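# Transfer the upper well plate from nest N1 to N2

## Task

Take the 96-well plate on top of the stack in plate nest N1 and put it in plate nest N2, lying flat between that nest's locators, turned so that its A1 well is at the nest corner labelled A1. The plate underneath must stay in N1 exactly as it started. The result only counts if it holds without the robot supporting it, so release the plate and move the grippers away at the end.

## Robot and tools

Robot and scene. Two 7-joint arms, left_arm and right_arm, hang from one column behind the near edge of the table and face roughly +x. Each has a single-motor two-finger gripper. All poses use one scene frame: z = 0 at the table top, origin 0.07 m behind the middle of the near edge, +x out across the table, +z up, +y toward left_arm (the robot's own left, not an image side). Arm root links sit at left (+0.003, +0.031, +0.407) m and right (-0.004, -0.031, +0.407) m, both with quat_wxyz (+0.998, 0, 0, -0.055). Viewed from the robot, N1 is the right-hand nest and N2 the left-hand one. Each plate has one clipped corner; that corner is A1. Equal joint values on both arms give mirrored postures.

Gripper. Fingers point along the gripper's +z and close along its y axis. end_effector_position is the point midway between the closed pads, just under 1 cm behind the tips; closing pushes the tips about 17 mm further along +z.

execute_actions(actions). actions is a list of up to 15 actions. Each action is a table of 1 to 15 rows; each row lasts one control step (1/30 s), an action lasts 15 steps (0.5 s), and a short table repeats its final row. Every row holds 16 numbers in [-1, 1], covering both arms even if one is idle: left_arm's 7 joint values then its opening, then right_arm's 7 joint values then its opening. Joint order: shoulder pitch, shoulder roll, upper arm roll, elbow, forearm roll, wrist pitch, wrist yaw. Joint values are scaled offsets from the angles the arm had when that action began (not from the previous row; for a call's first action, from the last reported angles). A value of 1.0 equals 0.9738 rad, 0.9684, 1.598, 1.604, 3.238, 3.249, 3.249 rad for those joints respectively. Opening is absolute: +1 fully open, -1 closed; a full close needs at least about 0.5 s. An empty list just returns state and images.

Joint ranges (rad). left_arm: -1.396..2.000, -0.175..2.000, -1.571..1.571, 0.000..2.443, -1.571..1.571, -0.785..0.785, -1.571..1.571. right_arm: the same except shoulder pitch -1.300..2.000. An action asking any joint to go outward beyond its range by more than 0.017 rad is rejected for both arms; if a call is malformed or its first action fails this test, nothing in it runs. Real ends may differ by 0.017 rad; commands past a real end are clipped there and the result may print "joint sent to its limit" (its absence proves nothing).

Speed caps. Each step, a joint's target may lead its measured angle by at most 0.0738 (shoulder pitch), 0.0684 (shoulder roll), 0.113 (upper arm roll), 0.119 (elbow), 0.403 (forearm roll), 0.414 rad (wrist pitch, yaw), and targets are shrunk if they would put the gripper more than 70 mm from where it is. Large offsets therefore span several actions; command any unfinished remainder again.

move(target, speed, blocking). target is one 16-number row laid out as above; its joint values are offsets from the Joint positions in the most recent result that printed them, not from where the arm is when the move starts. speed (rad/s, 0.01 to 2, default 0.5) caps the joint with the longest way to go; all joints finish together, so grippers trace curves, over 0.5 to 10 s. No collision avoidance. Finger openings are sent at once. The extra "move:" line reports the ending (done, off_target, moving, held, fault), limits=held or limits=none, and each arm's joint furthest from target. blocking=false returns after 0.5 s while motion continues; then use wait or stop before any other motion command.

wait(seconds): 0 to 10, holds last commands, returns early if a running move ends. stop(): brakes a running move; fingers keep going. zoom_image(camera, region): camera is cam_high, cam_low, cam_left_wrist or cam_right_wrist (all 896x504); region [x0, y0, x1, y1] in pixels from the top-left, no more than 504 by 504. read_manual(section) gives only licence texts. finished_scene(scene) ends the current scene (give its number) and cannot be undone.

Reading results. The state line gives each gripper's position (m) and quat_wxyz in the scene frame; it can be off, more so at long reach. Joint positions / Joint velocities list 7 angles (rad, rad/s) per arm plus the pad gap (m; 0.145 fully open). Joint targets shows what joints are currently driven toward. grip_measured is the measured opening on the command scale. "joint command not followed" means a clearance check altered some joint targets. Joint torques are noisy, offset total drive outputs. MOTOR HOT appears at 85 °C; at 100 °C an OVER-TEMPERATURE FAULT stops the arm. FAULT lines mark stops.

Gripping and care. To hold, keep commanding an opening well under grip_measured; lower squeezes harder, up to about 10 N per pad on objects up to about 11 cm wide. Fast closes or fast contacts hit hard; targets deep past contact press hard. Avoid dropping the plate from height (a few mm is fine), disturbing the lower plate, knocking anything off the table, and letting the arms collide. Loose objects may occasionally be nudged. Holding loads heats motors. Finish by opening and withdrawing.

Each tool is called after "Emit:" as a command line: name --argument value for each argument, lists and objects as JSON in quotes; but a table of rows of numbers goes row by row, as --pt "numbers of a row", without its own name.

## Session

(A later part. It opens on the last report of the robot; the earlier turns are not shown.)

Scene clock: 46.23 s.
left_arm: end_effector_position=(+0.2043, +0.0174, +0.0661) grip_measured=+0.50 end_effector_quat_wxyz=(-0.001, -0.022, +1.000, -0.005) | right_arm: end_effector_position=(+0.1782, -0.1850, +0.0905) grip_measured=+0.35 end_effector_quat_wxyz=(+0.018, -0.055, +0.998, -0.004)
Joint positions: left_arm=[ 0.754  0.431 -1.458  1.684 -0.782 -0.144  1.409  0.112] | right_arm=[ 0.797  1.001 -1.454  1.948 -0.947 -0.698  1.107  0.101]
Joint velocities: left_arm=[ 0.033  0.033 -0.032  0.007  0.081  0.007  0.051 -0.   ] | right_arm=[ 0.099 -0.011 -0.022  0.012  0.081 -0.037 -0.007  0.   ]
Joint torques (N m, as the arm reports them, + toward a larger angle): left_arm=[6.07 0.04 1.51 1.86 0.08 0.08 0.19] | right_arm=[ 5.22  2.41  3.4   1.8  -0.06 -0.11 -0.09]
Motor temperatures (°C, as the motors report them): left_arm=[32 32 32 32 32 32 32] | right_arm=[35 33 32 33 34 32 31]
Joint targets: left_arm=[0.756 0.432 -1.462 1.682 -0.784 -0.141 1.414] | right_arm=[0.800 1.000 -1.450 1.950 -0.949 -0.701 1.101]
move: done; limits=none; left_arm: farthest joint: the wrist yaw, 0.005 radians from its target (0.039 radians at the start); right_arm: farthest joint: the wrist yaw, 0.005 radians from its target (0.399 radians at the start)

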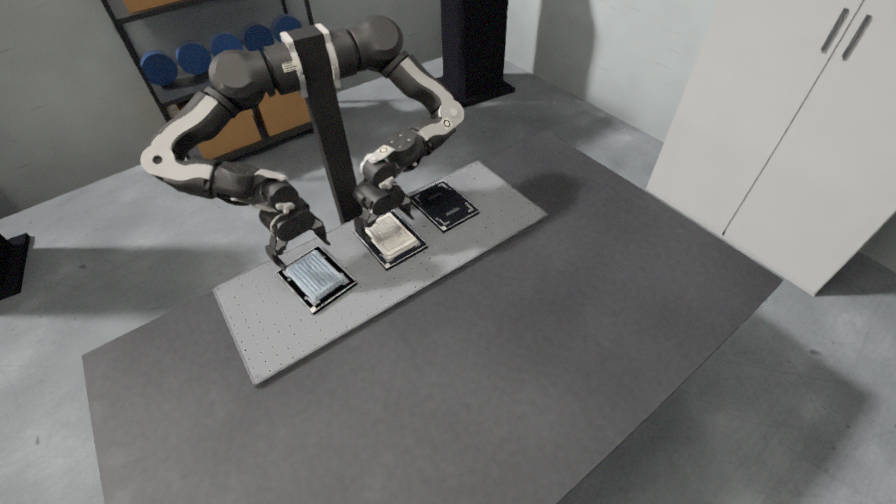

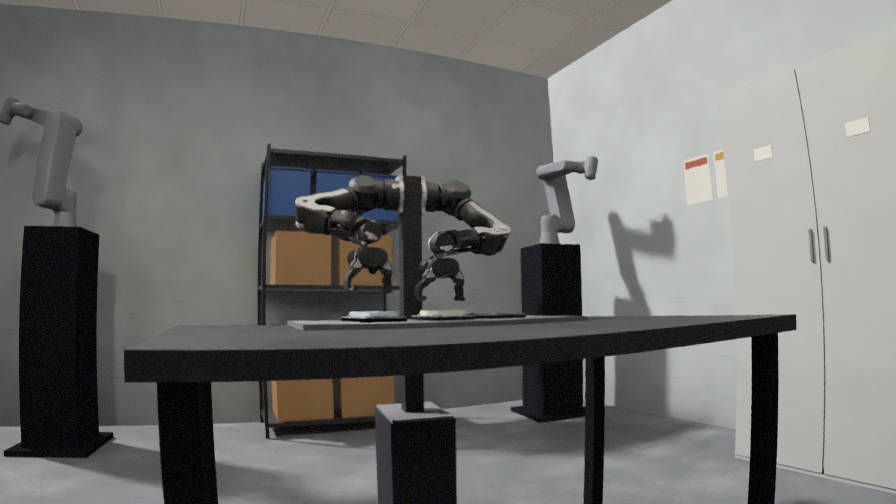

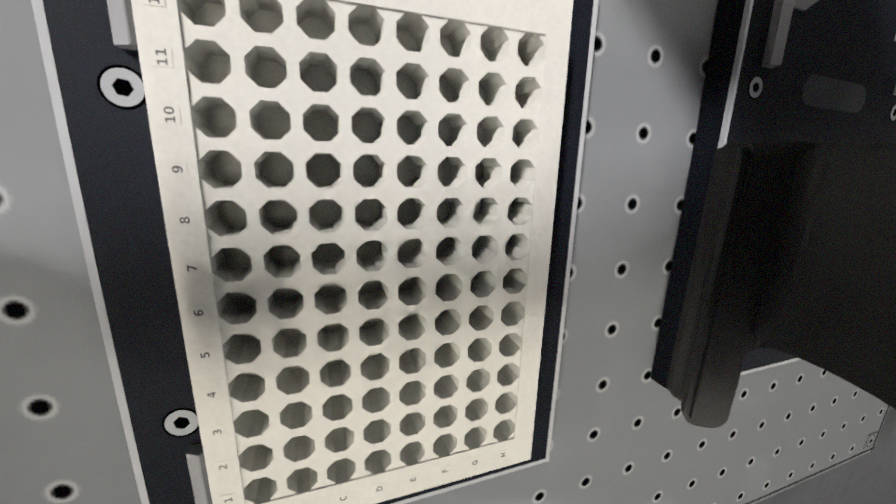

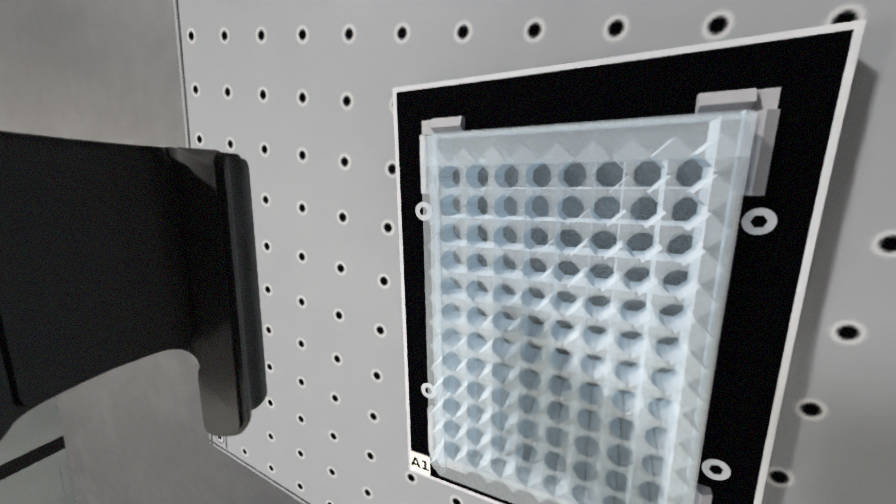

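Emit:
move --target '[-0.0602,-0.0191,-0.0166,-0.0767,-0.0244,-0.0116,-0.0335,0.45,0,0,0,0,0,0,0,0.35]' --speed 0.15

Scene clock: 47.93 s.
left_arm: end_effector_position=(+0.2057, +0.0228, +0.0344) grip_measured=+0.45 end_effector_quat_wxyz=(+0.001, -0.025, +1.000, -0.001) | right_arm: end_effector_position=(+0.1782, -0.1849, +0.0905) grip_measured=+0.35 end_effector_quat_wxyz=(+0.018, -0.055, +0.998, -0.004)
Joint positions: left_arm=[ 0.697  0.414 -1.482  1.564 -0.86  -0.179  1.306  0.108] | right_arm=[ 0.797  1.001 -1.454  1.948 -0.947 -0.698  1.106  0.101]
Joint velocities: left_arm=[ 0.077  0.055 -0.002 -0.012  0.037 -0.007  0.007  0.   ] | right_arm=[ 0.033  0.033 -0.007  0.002 -0.037 -0.037 -0.007 -0.   ]
Joint torques (N m, as the arm reports them, + toward a larger angle): left_arm=[ 5.13 -0.22  1.48  2.    0.05 -0.12 -0.14] | right_arm=[ 4.48  2.67  2.57  1.42 -0.01 -0.03  0.07]
Motor temperatures (°C, as the motors report them): left_arm=[32 32 32 32 32 32 32] | right_arm=[35 33 32 33 34 32 31]
Joint targets: left_arm=[0.695 0.413 -1.485 1.561 -0.862 -0.182 1.300] | right_arm=[0.797 1.001 -1.454 1.948 -0.947 -0.698 1.107]
move: done; limits=none; left_arm: farthest joint: the wrist yaw, 0.005 radians from its target (0.109 radians at the start); right_arm: farthest joint: the wrist yaw, 0.001 radians from its target (0.001 radians at the start)

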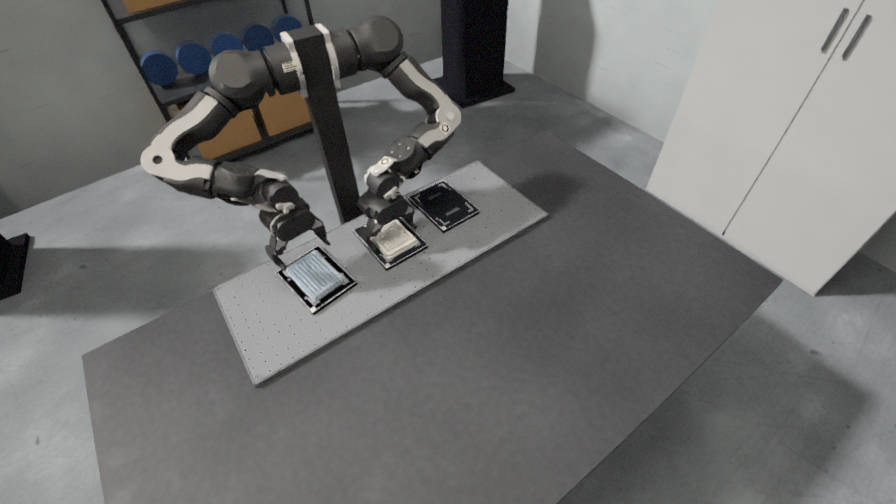

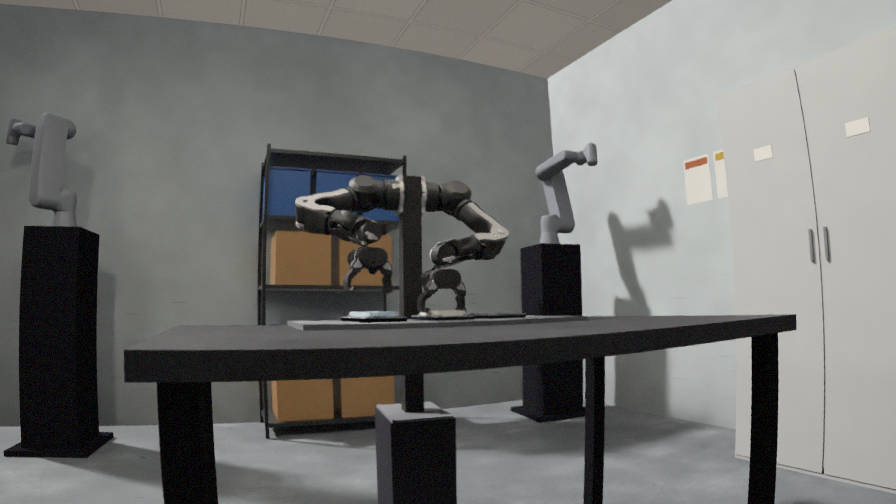

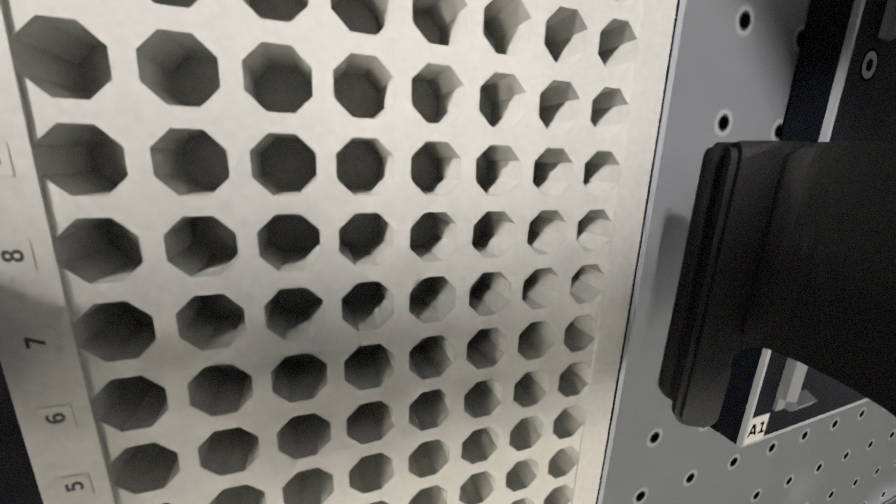

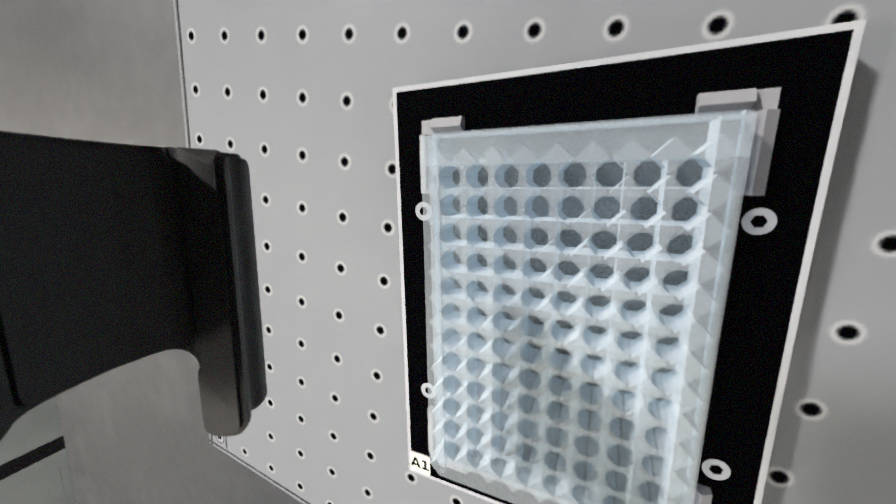

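Emit:
execute_actions --actions '[[[0,0,0,0,0,0,0,0.4,0,0,0,0,0,0,0,0.35],[0,0,0,0,0,0,0,0.37,0,0,0,0,0,0,0,0.35],[0,0,0,0,0,0,0,0.34,0,0,0,0,0,0,0,0.35],[0,0,0,0,0,0,0,0.31,0,0,0,0,0,0,0,0.35],[0,0,0,0,0,0,0,0.28,0,0,0,0,0,0,0,0.35],[0,0,0,0,0,0,0,0.25,0,0,0,0,0,0,0,0.35],[0,0,0,0,0,0,0,0.22,0,0,0,0,0,0,0,0.35]]]'

Emit:
zoom_image --camera "cam_low" --region '[405,285,475,325]'

Scene clock: 48.63 s.
left_arm: end_effector_position=(+0.2057, +0.0228, +0.0344) grip_measured=+0.22 end_effector_quat_wxyz=(+0.001, -0.025, +1.000, -0.001) | right_arm: end_effector_position=(+0.1782, -0.1849, +0.0905) grip_measured=+0.35 end_effector_quat_wxyz=(+0.018, -0.055, +0.998, -0.004)
Joint positions: left_arm=[ 0.697  0.414 -1.482  1.564 -0.86  -0.179  1.306  0.092] | right_arm=[ 0.797  1.001 -1.454  1.948 -0.947 -0.698  1.106  0.101]
Joint velocities: left_arm=[ 0.033  0.011 -0.007 -0.027 -0.022 -0.037 -0.007 -0.   ] | right_arm=[-0.055 -0.055 -0.007  0.007 -0.037 -0.007  0.007 -0.   ]
Joint torques (N m, as the arm reports them, + toward a larger angle): left_arm=[ 5.47 -0.05  2.03  2.36  0.08 -0.01  0.01] | right_arm=[ 4.49  2.66  2.57  1.43 -0.01 -0.04  0.07]
Motor temperatures (°C, as the motors report them): left_arm=[32 32 32 32 32 32 32] | right_arm=[35 33 32 33 34 32 31]
Joint targets: left_arm=[0.697 0.414 -1.482 1.564 -0.860 -0.179 1.306] | right_arm=[0.797 1.001 -1.454 1.948 -0.947 -0.698 1.106]

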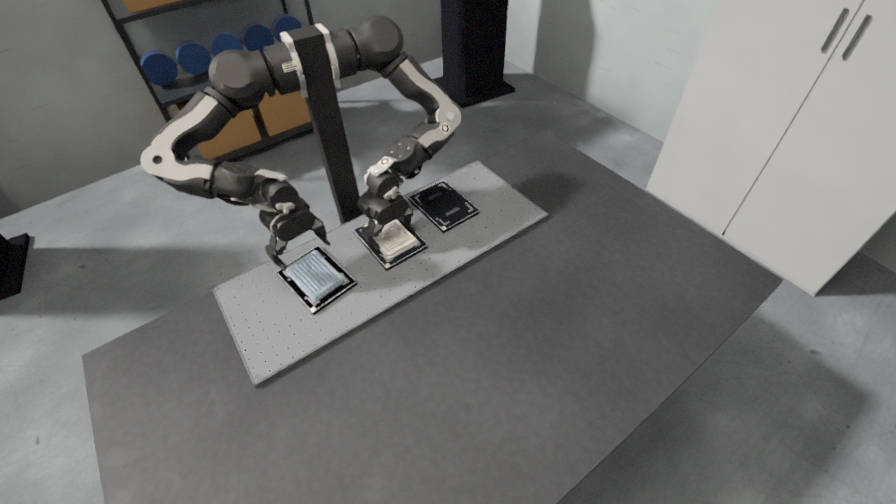

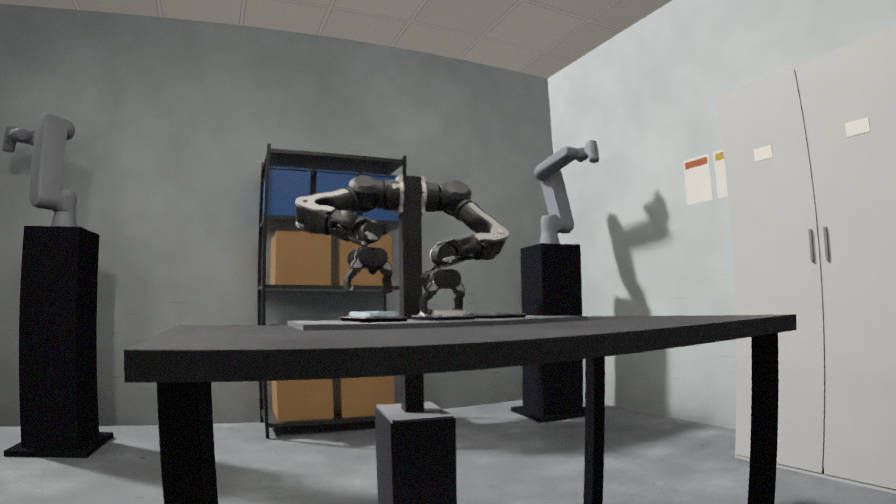

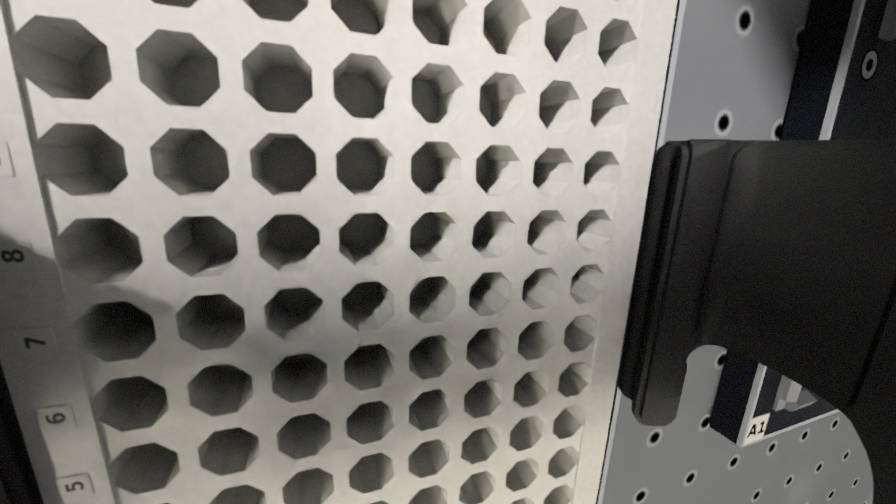

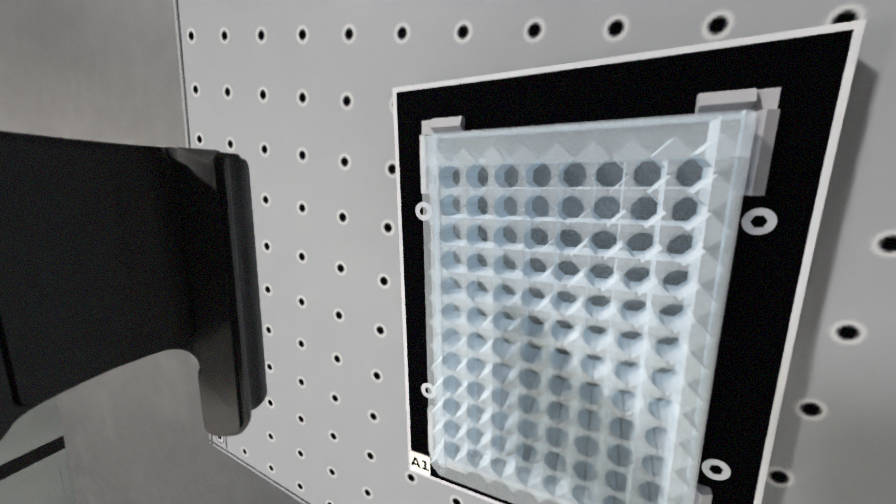

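Region (405, 285, 475, 325) of cam_low's 896x504 image, scaled by 7.200, with more detail than that image has; it fills the top 288 rows of this view, and the rest is white.

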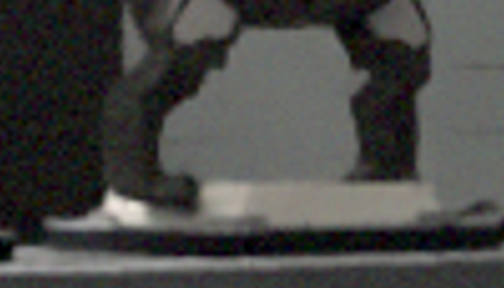

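Emit:
move --target '[0.004,0.011,0,0.004,0.0015,0,-0.001,0.22,0,0,0,0,0,0,0,0.35]' --speed 0.03

Scene clock: 49.87 s.
left_arm: end_effector_position=(+0.2058, +0.0239, +0.0350) grip_measured=+0.22 end_effector_quat_wxyz=(+0.000, -0.027, +1.000, -0.003) | right_arm: end_effector_position=(+0.1782, -0.1849, +0.0905) grip_measured=+0.35 end_effector_quat_wxyz=(+0.018, -0.055, +0.998, -0.004)
Joint positions: left_arm=[ 0.699  0.421 -1.482  1.569 -0.855 -0.179  1.302  0.092] | right_arm=[ 0.797  1.001 -1.454  1.948 -0.947 -0.698  1.106  0.101]
Joint velocities: left_arm=[ 0.011 -0.011 -0.002 -0.022 -0.022  0.022  0.007 -0.   ] | right_arm=[ 0.011 -0.077  0.007  0.002  0.022 -0.081  0.081 -0.   ]
Joint torques (N m, as the arm reports them, + toward a larger angle): left_arm=[ 6.01  0.64  2.11  2.5   0.1  -0.02  0.05] | right_arm=[ 4.49  2.67  2.58  1.42 -0.01 -0.03  0.07]
Motor temperatures (°C, as the motors report them): left_arm=[32 32 32 32 32 32 32] | right_arm=[35 33 32 33 34 32 31]
Joint targets: left_arm=[0.701 0.425 -1.482 1.570 -0.855 -0.179 1.302] | right_arm=[0.797 1.001 -1.454 1.948 -0.947 -0.698 1.106]
move: done; limits=none; left_arm: farthest joint: the shoulder roll, 0.003 radians from its target (0.011 radians at the start); right_arm: farthest joint: the shoulder pitch, 0.000 radians from its target (0.000 radians at the start)

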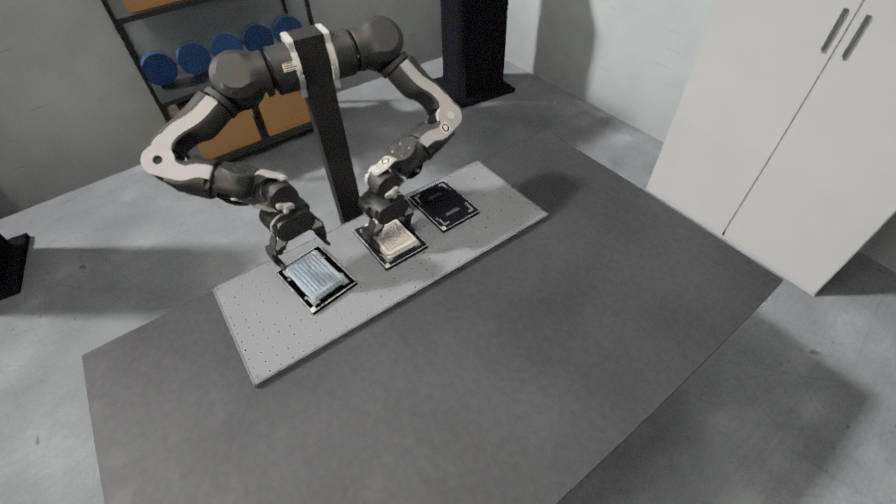

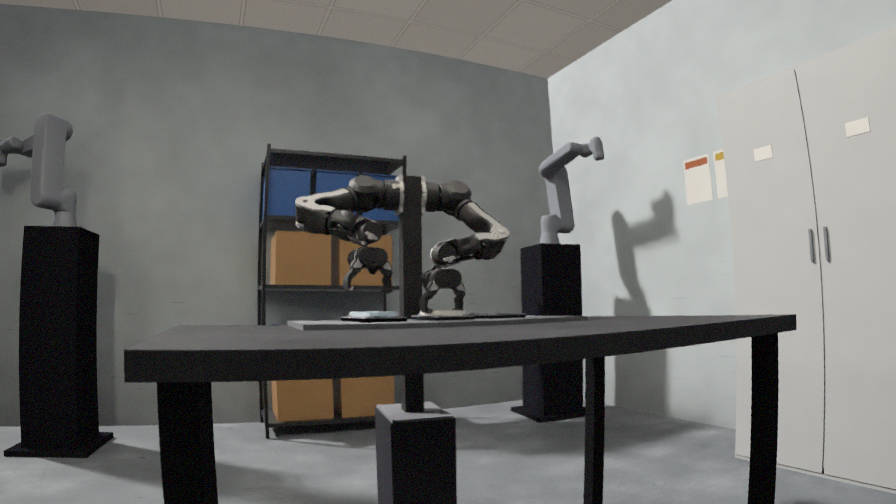

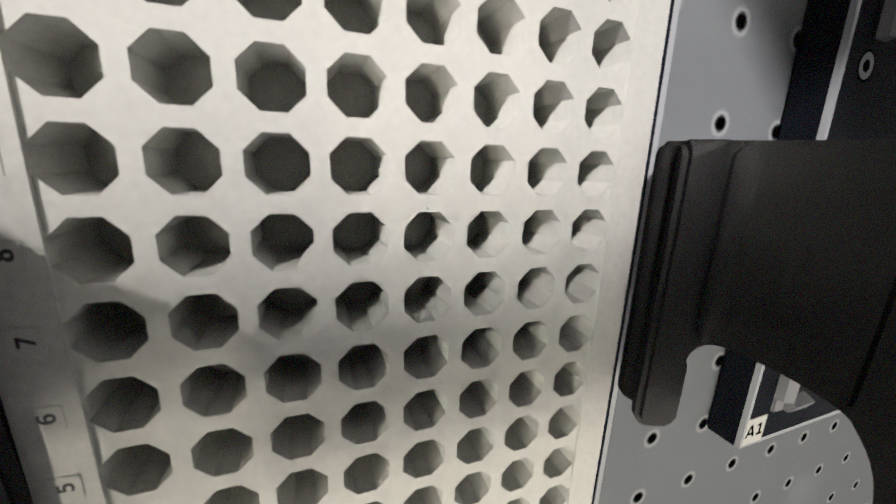

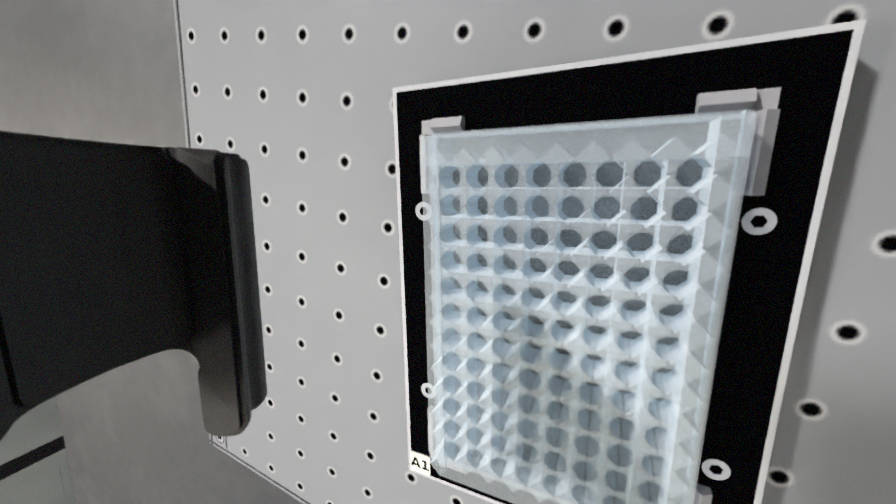

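Emit:
execute_actions --actions '[[[0,0.009,0,0.002,0,0,-0.002,0.22,0,0,0,0,0,0,0,0.35]],[[0,0,0,0,0,0,0,0.2,0,0,0,0,0,0,0,0.35],[0,0,0,0,0,0,0,0.18,0,0,0,0,0,0,0,0.35],[0,0,0,0,0,0,0,0.18,0,0,0,0,0,0,0,0.35],[0,0,0,0,0,0,0,0.16,0,0,0,0,0,0,0,0.35],[0,0,0,0,0,0,0,0.16,0,0,0,0,0,0,0,0.35],[0,0,0,0,0,0,0,0.14,0,0,0,0,0,0,0,0.35],[0,0,0,0,0,0,0,0.14,0,0,0,0,0,0,0,0.35],[0,0,0,0,0,0,0,0.12,0,0,0,0,0,0,0,0.35],[0,0,0,0,0,0,0,0.12,0,0,0,0,0,0,0,0.35],[0,0,0,0,0,0,0,0.1,0,0,0,0,0,0,0,0.35],[0,0,0,0,0,0,0,0.1,0,0,0,0,0,0,0,0.35],[0,0,0,0,0,0,0,0.08,0,0,0,0,0,0,0,0.35]],[[0,0,0,0,0,0,0,0.05,0,0,0,0,0,0,0,0.35],[0,0,0,0,0,0,0,0.02,0,0,0,0,0,0,0,0.35],[0,0,0,0,0,0,0,-0.01,0,0,0,0,0,0,0,0.35],[0,0,0,0,0,0,0,-0.04,0,0,0,0,0,0,0,0.35],[0,0,0,0,0,0,0,-0.07,0,0,0,0,0,0,0,0.35],[0,0,0,0,0,0,0,-0.1,0,0,0,0,0,0,0,0.35],[0,0,0,0,0,0,0,-0.13,0,0,0,0,0,0,0,0.35],[0,0,0,0,0,0,0,-0.15,0,0,0,0,0,0,0,0.35]]]'

Scene clock: 51.80 s.
left_arm: end_effector_position=(+0.2057, +0.0208, +0.0357) grip_measured=+0.12 end_effector_quat_wxyz=(+0.001, -0.026, +1.000, -0.013) | right_arm: end_effector_position=(+0.1782, -0.1849, +0.0905) grip_measured=+0.35 end_effector_quat_wxyz=(+0.018, -0.055, +0.998, -0.004)
Joint positions: left_arm=[ 0.7    0.423 -1.482  1.573 -0.854 -0.179  1.284  0.084] | right_arm=[ 0.797  1.001 -1.454  1.948 -0.947 -0.698  1.106  0.101]
Joint velocities: left_arm=[-0.055 -0.011 -0.012 -0.017 -0.037 -0.095 -0.095 -0.   ] | right_arm=[ 0.033 -0.055 -0.017  0.007  0.022  0.007  0.037 -0.   ]
Joint torques (N m, as the arm reports them, + toward a larger angle): left_arm=[ 5.47  0.06  2.13  2.41  0.1  -0.01  0.04] | right_arm=[ 4.48  2.66  2.57  1.42 -0.01 -0.03  0.07]
Motor temperatures (°C, as the motors report them): left_arm=[32 32 32 32 32 32 32] | right_arm=[35 33 33 33 34 32 31]
Joint targets: left_arm=[0.700 0.423 -1.482 1.573 -0.854 -0.179 1.285] | right_arm=[0.797 1.001 -1.454 1.948 -0.947 -0.698 1.106]

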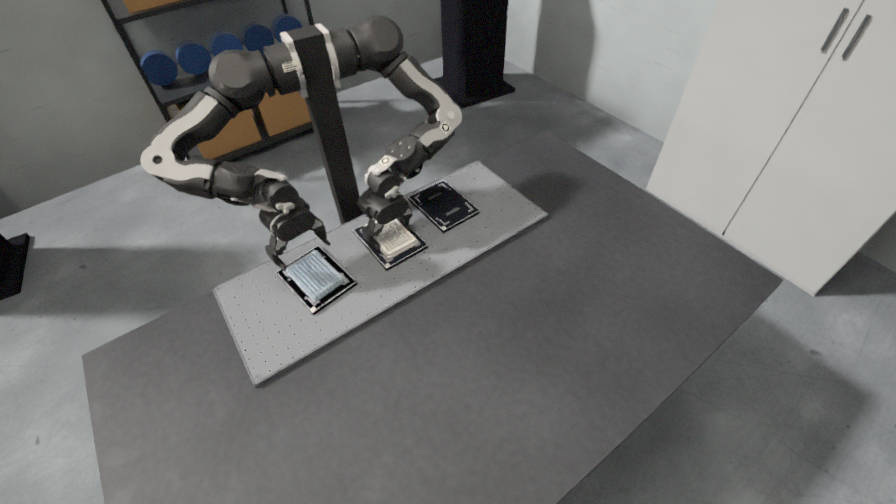

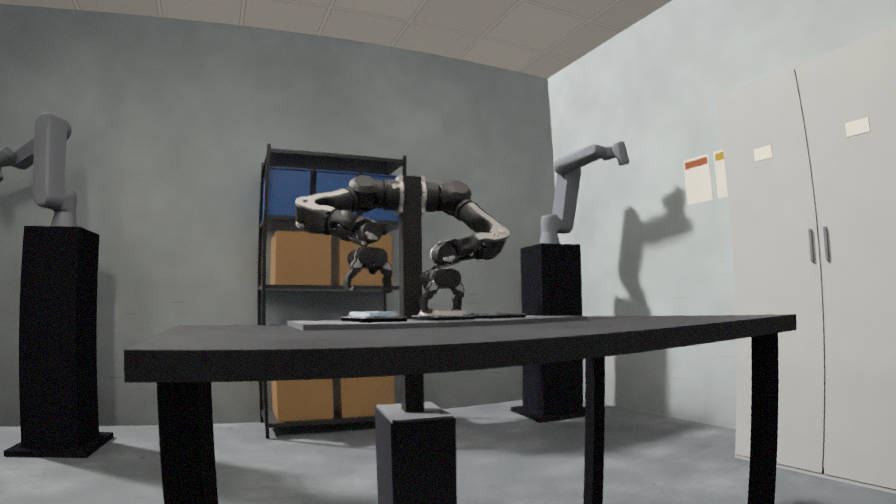

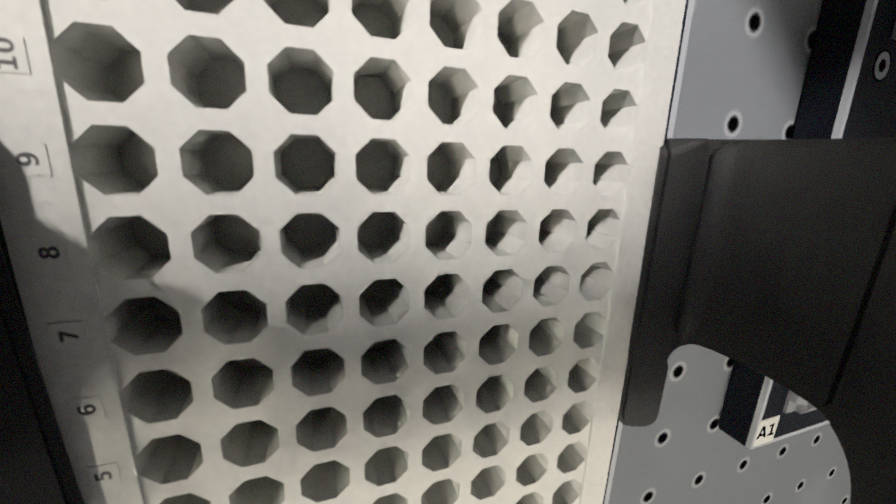

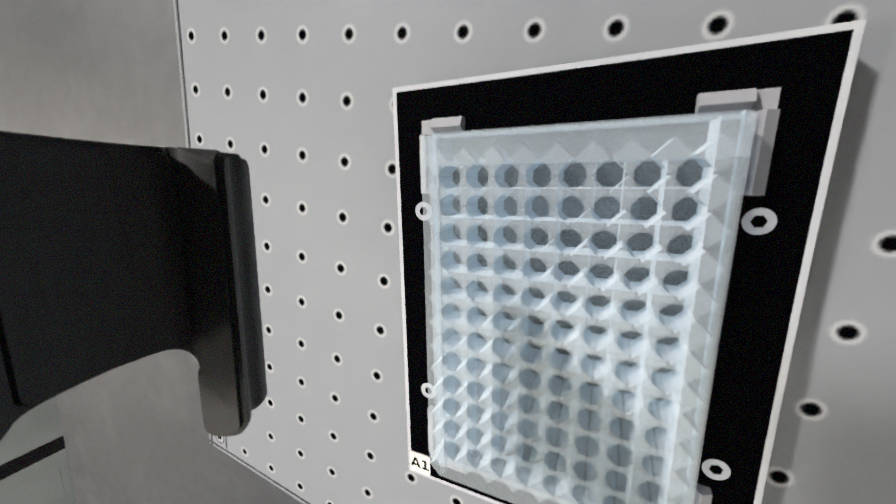

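Emit:
execute_actions --actions '[[[0,0,0,0,0,0,0,0.25,0,0,0,0,0,0,0,0.35],[0,0,0,0,0,0,0,0.25,0,0,0,0,0,0,0,0.35],[0,0,0,0,0,0,0,0.25,0,0,0,0,0,0,0,0.35],[0,0,0,0,0,0,0,0.25,0,0,0,0,0,0,0,0.35],[0,0,0,0,0,0,0,0.25,0,0,0,0,0,0,0,0.35],[-0.001,-0.003,0,-0.001,0,0,0.002,0.25,0,0,0,0,0,0,0,0.35],[-0.002,-0.007,0,-0.003,-0.001,0,0.004,0.25,0,0,0,0,0,0,0,0.35],[-0.003,-0.011,0,-0.004,-0.001,0,0.006,0.25,0,0,0,0,0,0,0,0.35],[-0.004,-0.015,0,-0.006,-0.002,0,0.008,0.25,0,0,0,0,0,0,0,0.35],[-0.005,-0.0185,0,-0.008,-0.0025,0,0.01,0.25,0,0,0,0,0,0,0,0.35]]]'

Scene clock: 52.57 s.
left_arm: end_effector_position=(+0.2046, +0.0196, +0.0353) grip_measured=+0.25 end_effector_quat_wxyz=(+0.001, -0.022, +1.000, -0.002) | right_arm: end_effector_position=(+0.1782, -0.1849, +0.0905) grip_measured=+0.35 end_effector_quat_wxyz=(+0.018, -0.055, +0.998, -0.004)
Joint positions: left_arm=[ 0.697  0.404 -1.482  1.564 -0.861 -0.179  1.311  0.094] | right_arm=[ 0.797  1.001 -1.454  1.948 -0.947 -0.698  1.106  0.101]
Joint velocities: left_arm=[ 0.033 -0.011  0.017  0.007  0.051  0.051 -0.066 -0.   ] | right_arm=[ 0.033 -0.011  0.002 -0.012 -0.007  0.007  0.007 -0.   ]
Joint torques (N m, as the arm reports them, + toward a larger angle): left_arm=[ 4.97  0.14  2.05  1.85  0.05 -0.02  0.2 ] | right_arm=[ 4.49  2.65  2.57  1.42 -0.01 -0.03  0.07]
Motor temperatures (°C, as the motors report them): left_arm=[32 32 32 32 32 32 32] | right_arm=[35 33 33 33 34 32 31]
Joint targets: left_arm=[0.695 0.405 -1.482 1.561 -0.862 -0.179 1.317] | right_arm=[0.797 1.001 -1.454 1.948 -0.947 -0.698 1.106]

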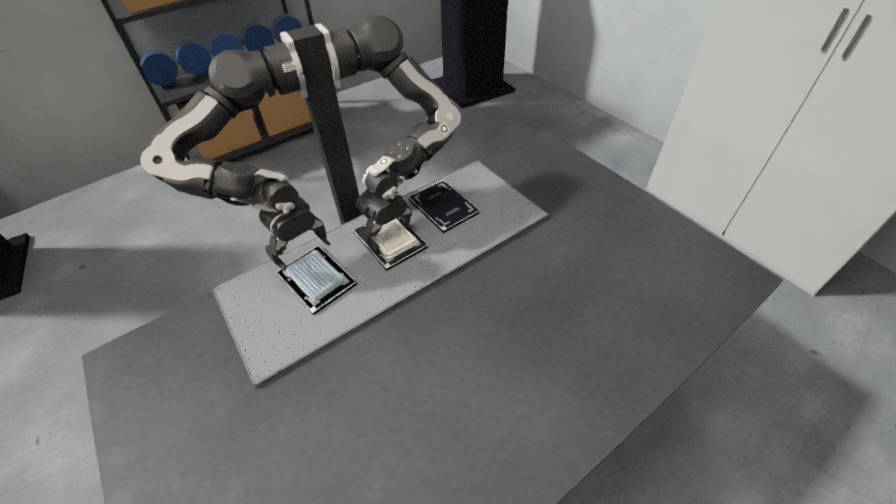

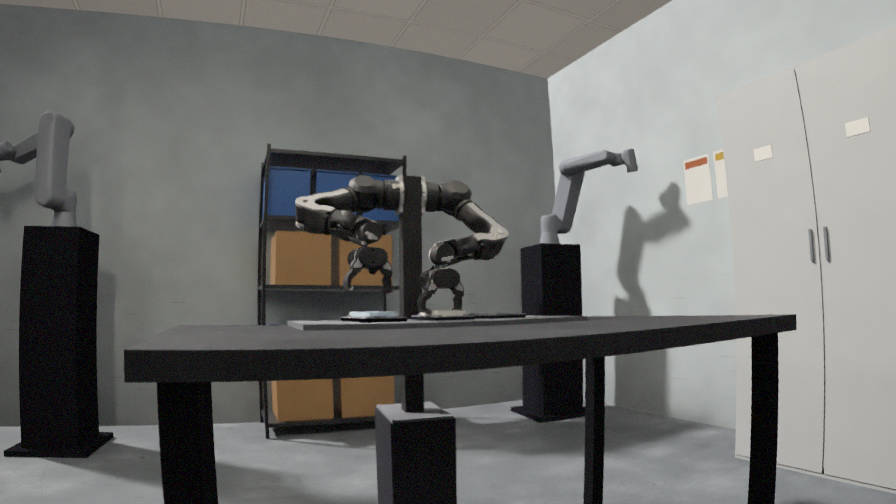

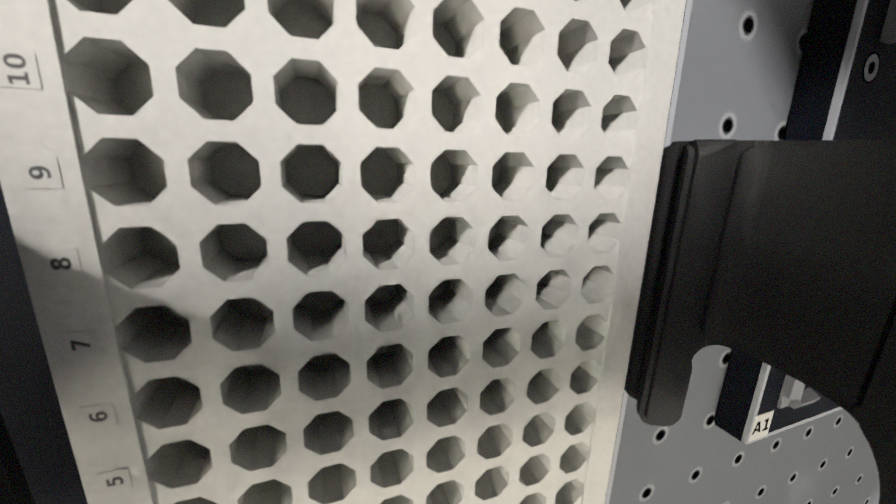

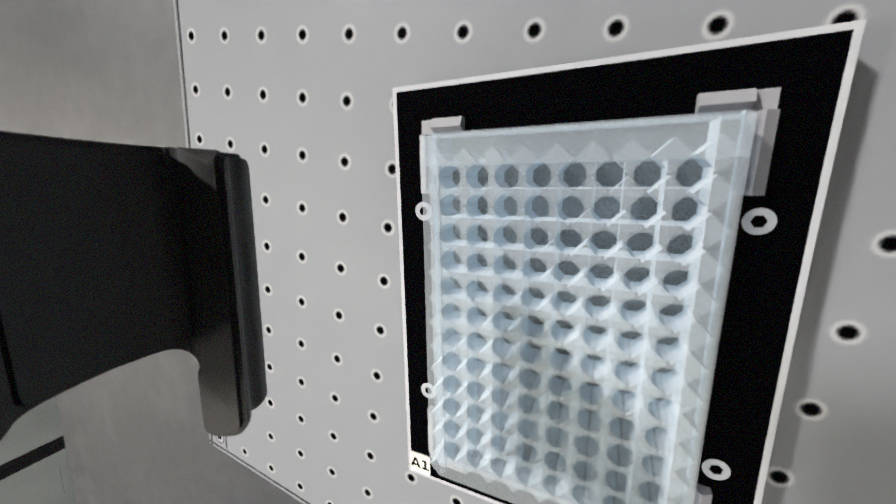

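Emit:
execute_actions --actions '[[[0,0.003,0,0,0,0,0,0.25,0,0,0,0,0,0,0,0.35],[0,0.005,0,0,0,0,0,0.24,0,0,0,0,0,0,0,0.35],[0,0.006,0,0,0,0,0,0.23,0,0,0,0,0,0,0,0.35],[0,0.006,0,0,0,0,0,0.22,0,0,0,0,0,0,0,0.35],[0,0.006,0,0,0,0,0,0.21,0,0,0,0,0,0,0,0.35],[0,0.006,0,0,0,0,0,0.2,0,0,0,0,0,0,0,0.35],[0,0.006,0,0,0,0,0,0.19,0,0,0,0,0,0,0,0.35],[0,0.006,0,0,0,0,0,0.18,0,0,0,0,0,0,0,0.35],[0,0.006,0,0,0,0,0,0.17,0,0,0,0,0,0,0,0.35],[0,0.006,0,0,0,0,0,0.16,0,0,0,0,0,0,0,0.35],[0,0.006,0,0,0,0,0,0.15,0,0,0,0,0,0,0,0.35],[0,0.006,0,0,0,0,0,0.14,0,0,0,0,0,0,0,0.35],[0,0.006,0,0,0,0,0,0.13,0,0,0,0,0,0,0,0.35],[0,0.006,0,0,0,0,0,0.11,0,0,0,0,0,0,0,0.35],[0,0.006,0,0,0,0,0,0.09,0,0,0,0,0,0,0,0.35]],[[0,0,0,0,0,0,0,0.05,0,0,0,0,0,0,0,0.35],[0,0,0,0,0,0,0,0.02,0,0,0,0,0,0,0,0.35],[0,0,0,0,0,0,0,-0.01,0,0,0,0,0,0,0,0.35],[0,0,0,0,0,0,0,-0.04,0,0,0,0,0,0,0,0.35],[0,0,0,0,0,0,0,-0.07,0,0,0,0,0,0,0,0.35],[0,0,0,0,0,0,0,-0.1,0,0,0,0,0,0,0,0.35],[0,0,0,0,0,0,0,-0.13,0,0,0,0,0,0,0,0.35],[0,0,0,0,0,0,0,-0.15,0,0,0,0,0,0,0,0.35]]]'

Scene clock: 53.97 s.
left_arm: end_effector_position=(+0.2052, +0.0205, +0.0350) grip_measured=+0.12 end_effector_quat_wxyz=(+0.002, -0.023, +1.000, -0.003) | right_arm: end_effector_position=(+0.1782, -0.1849, +0.0905) grip_measured=+0.35 end_effector_quat_wxyz=(+0.018, -0.055, +0.998, -0.004)
Joint positions: left_arm=[ 0.697  0.408 -1.482  1.564 -0.862 -0.179  1.307  0.084] | right_arm=[ 0.797  1.001 -1.454  1.948 -0.947 -0.698  1.106  0.101]
Joint velocities: left_arm=[ 0.033 -0.011  0.002  0.007 -0.037 -0.037 -0.007  0.   ] | right_arm=[ 0.033  0.011  0.007  0.017  0.007 -0.007 -0.007  0.   ]
Joint torques (N m, as the arm reports them, + toward a larger angle): left_arm=[ 5.47  0.02  2.09  2.33  0.11 -0.02  0.03] | right_arm=[ 4.49  2.66  2.57  1.43 -0.01 -0.03  0.07]
Motor temperatures (°C, as the motors report them): left_arm=[33 32 32 32 32 32 32] | right_arm=[35 33 33 33 34 32 31]
Joint targets: left_arm=[0.697 0.408 -1.482 1.564 -0.861 -0.179 1.307] | right_arm=[0.797 1.001 -1.454 1.948 -0.947 -0.698 1.106]

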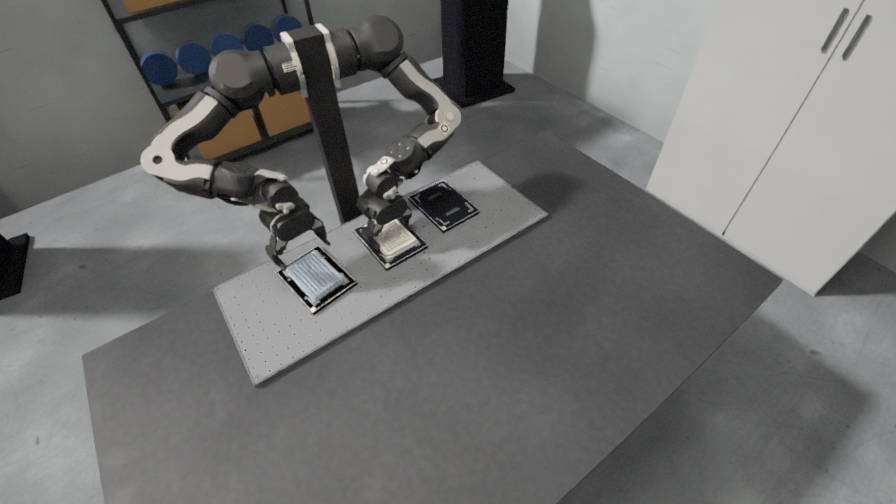

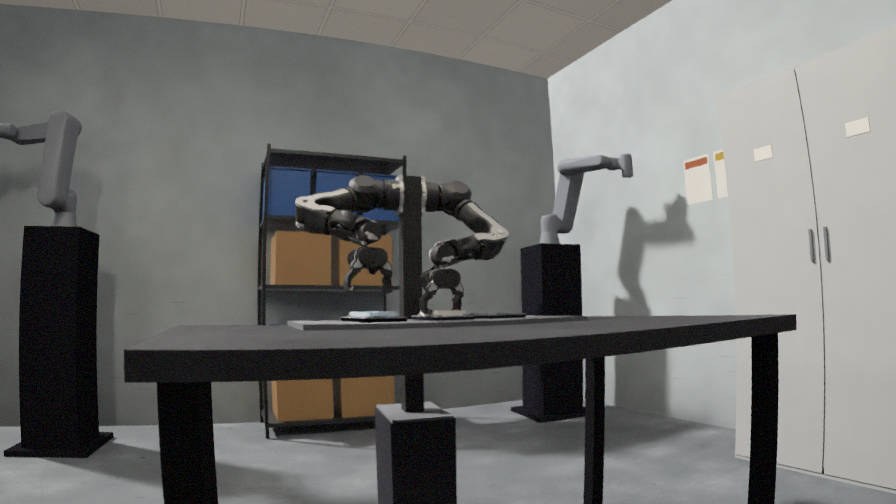

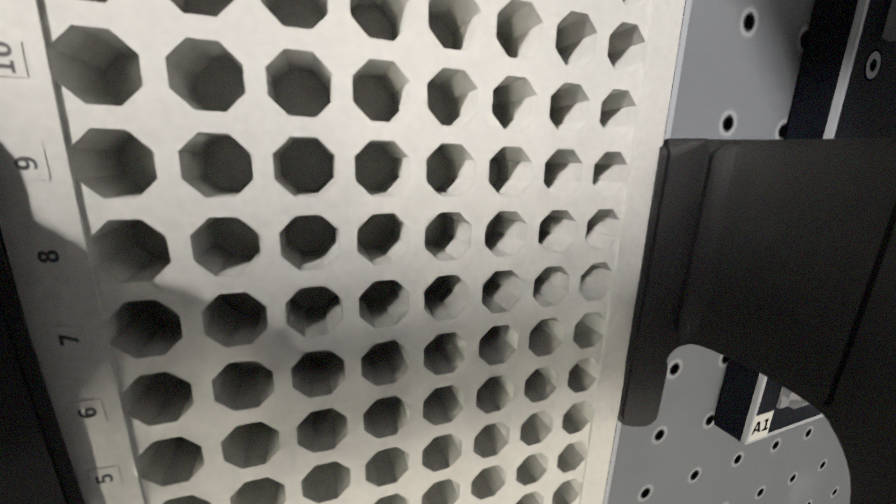

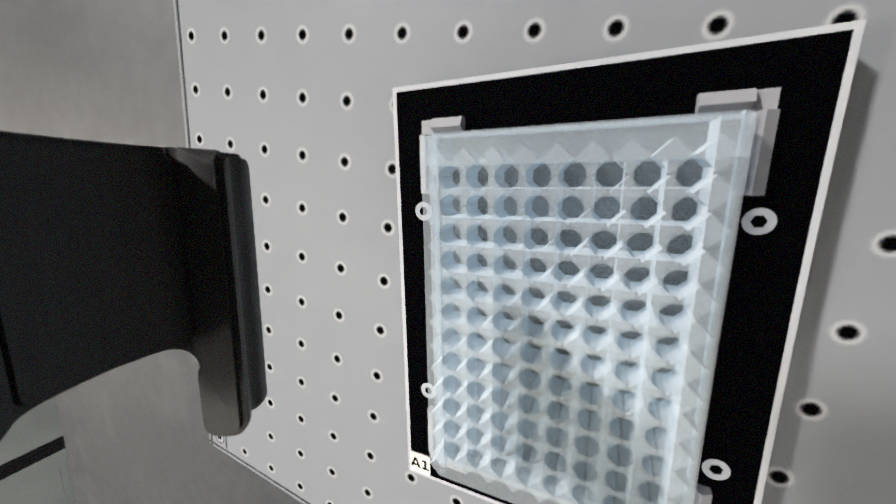

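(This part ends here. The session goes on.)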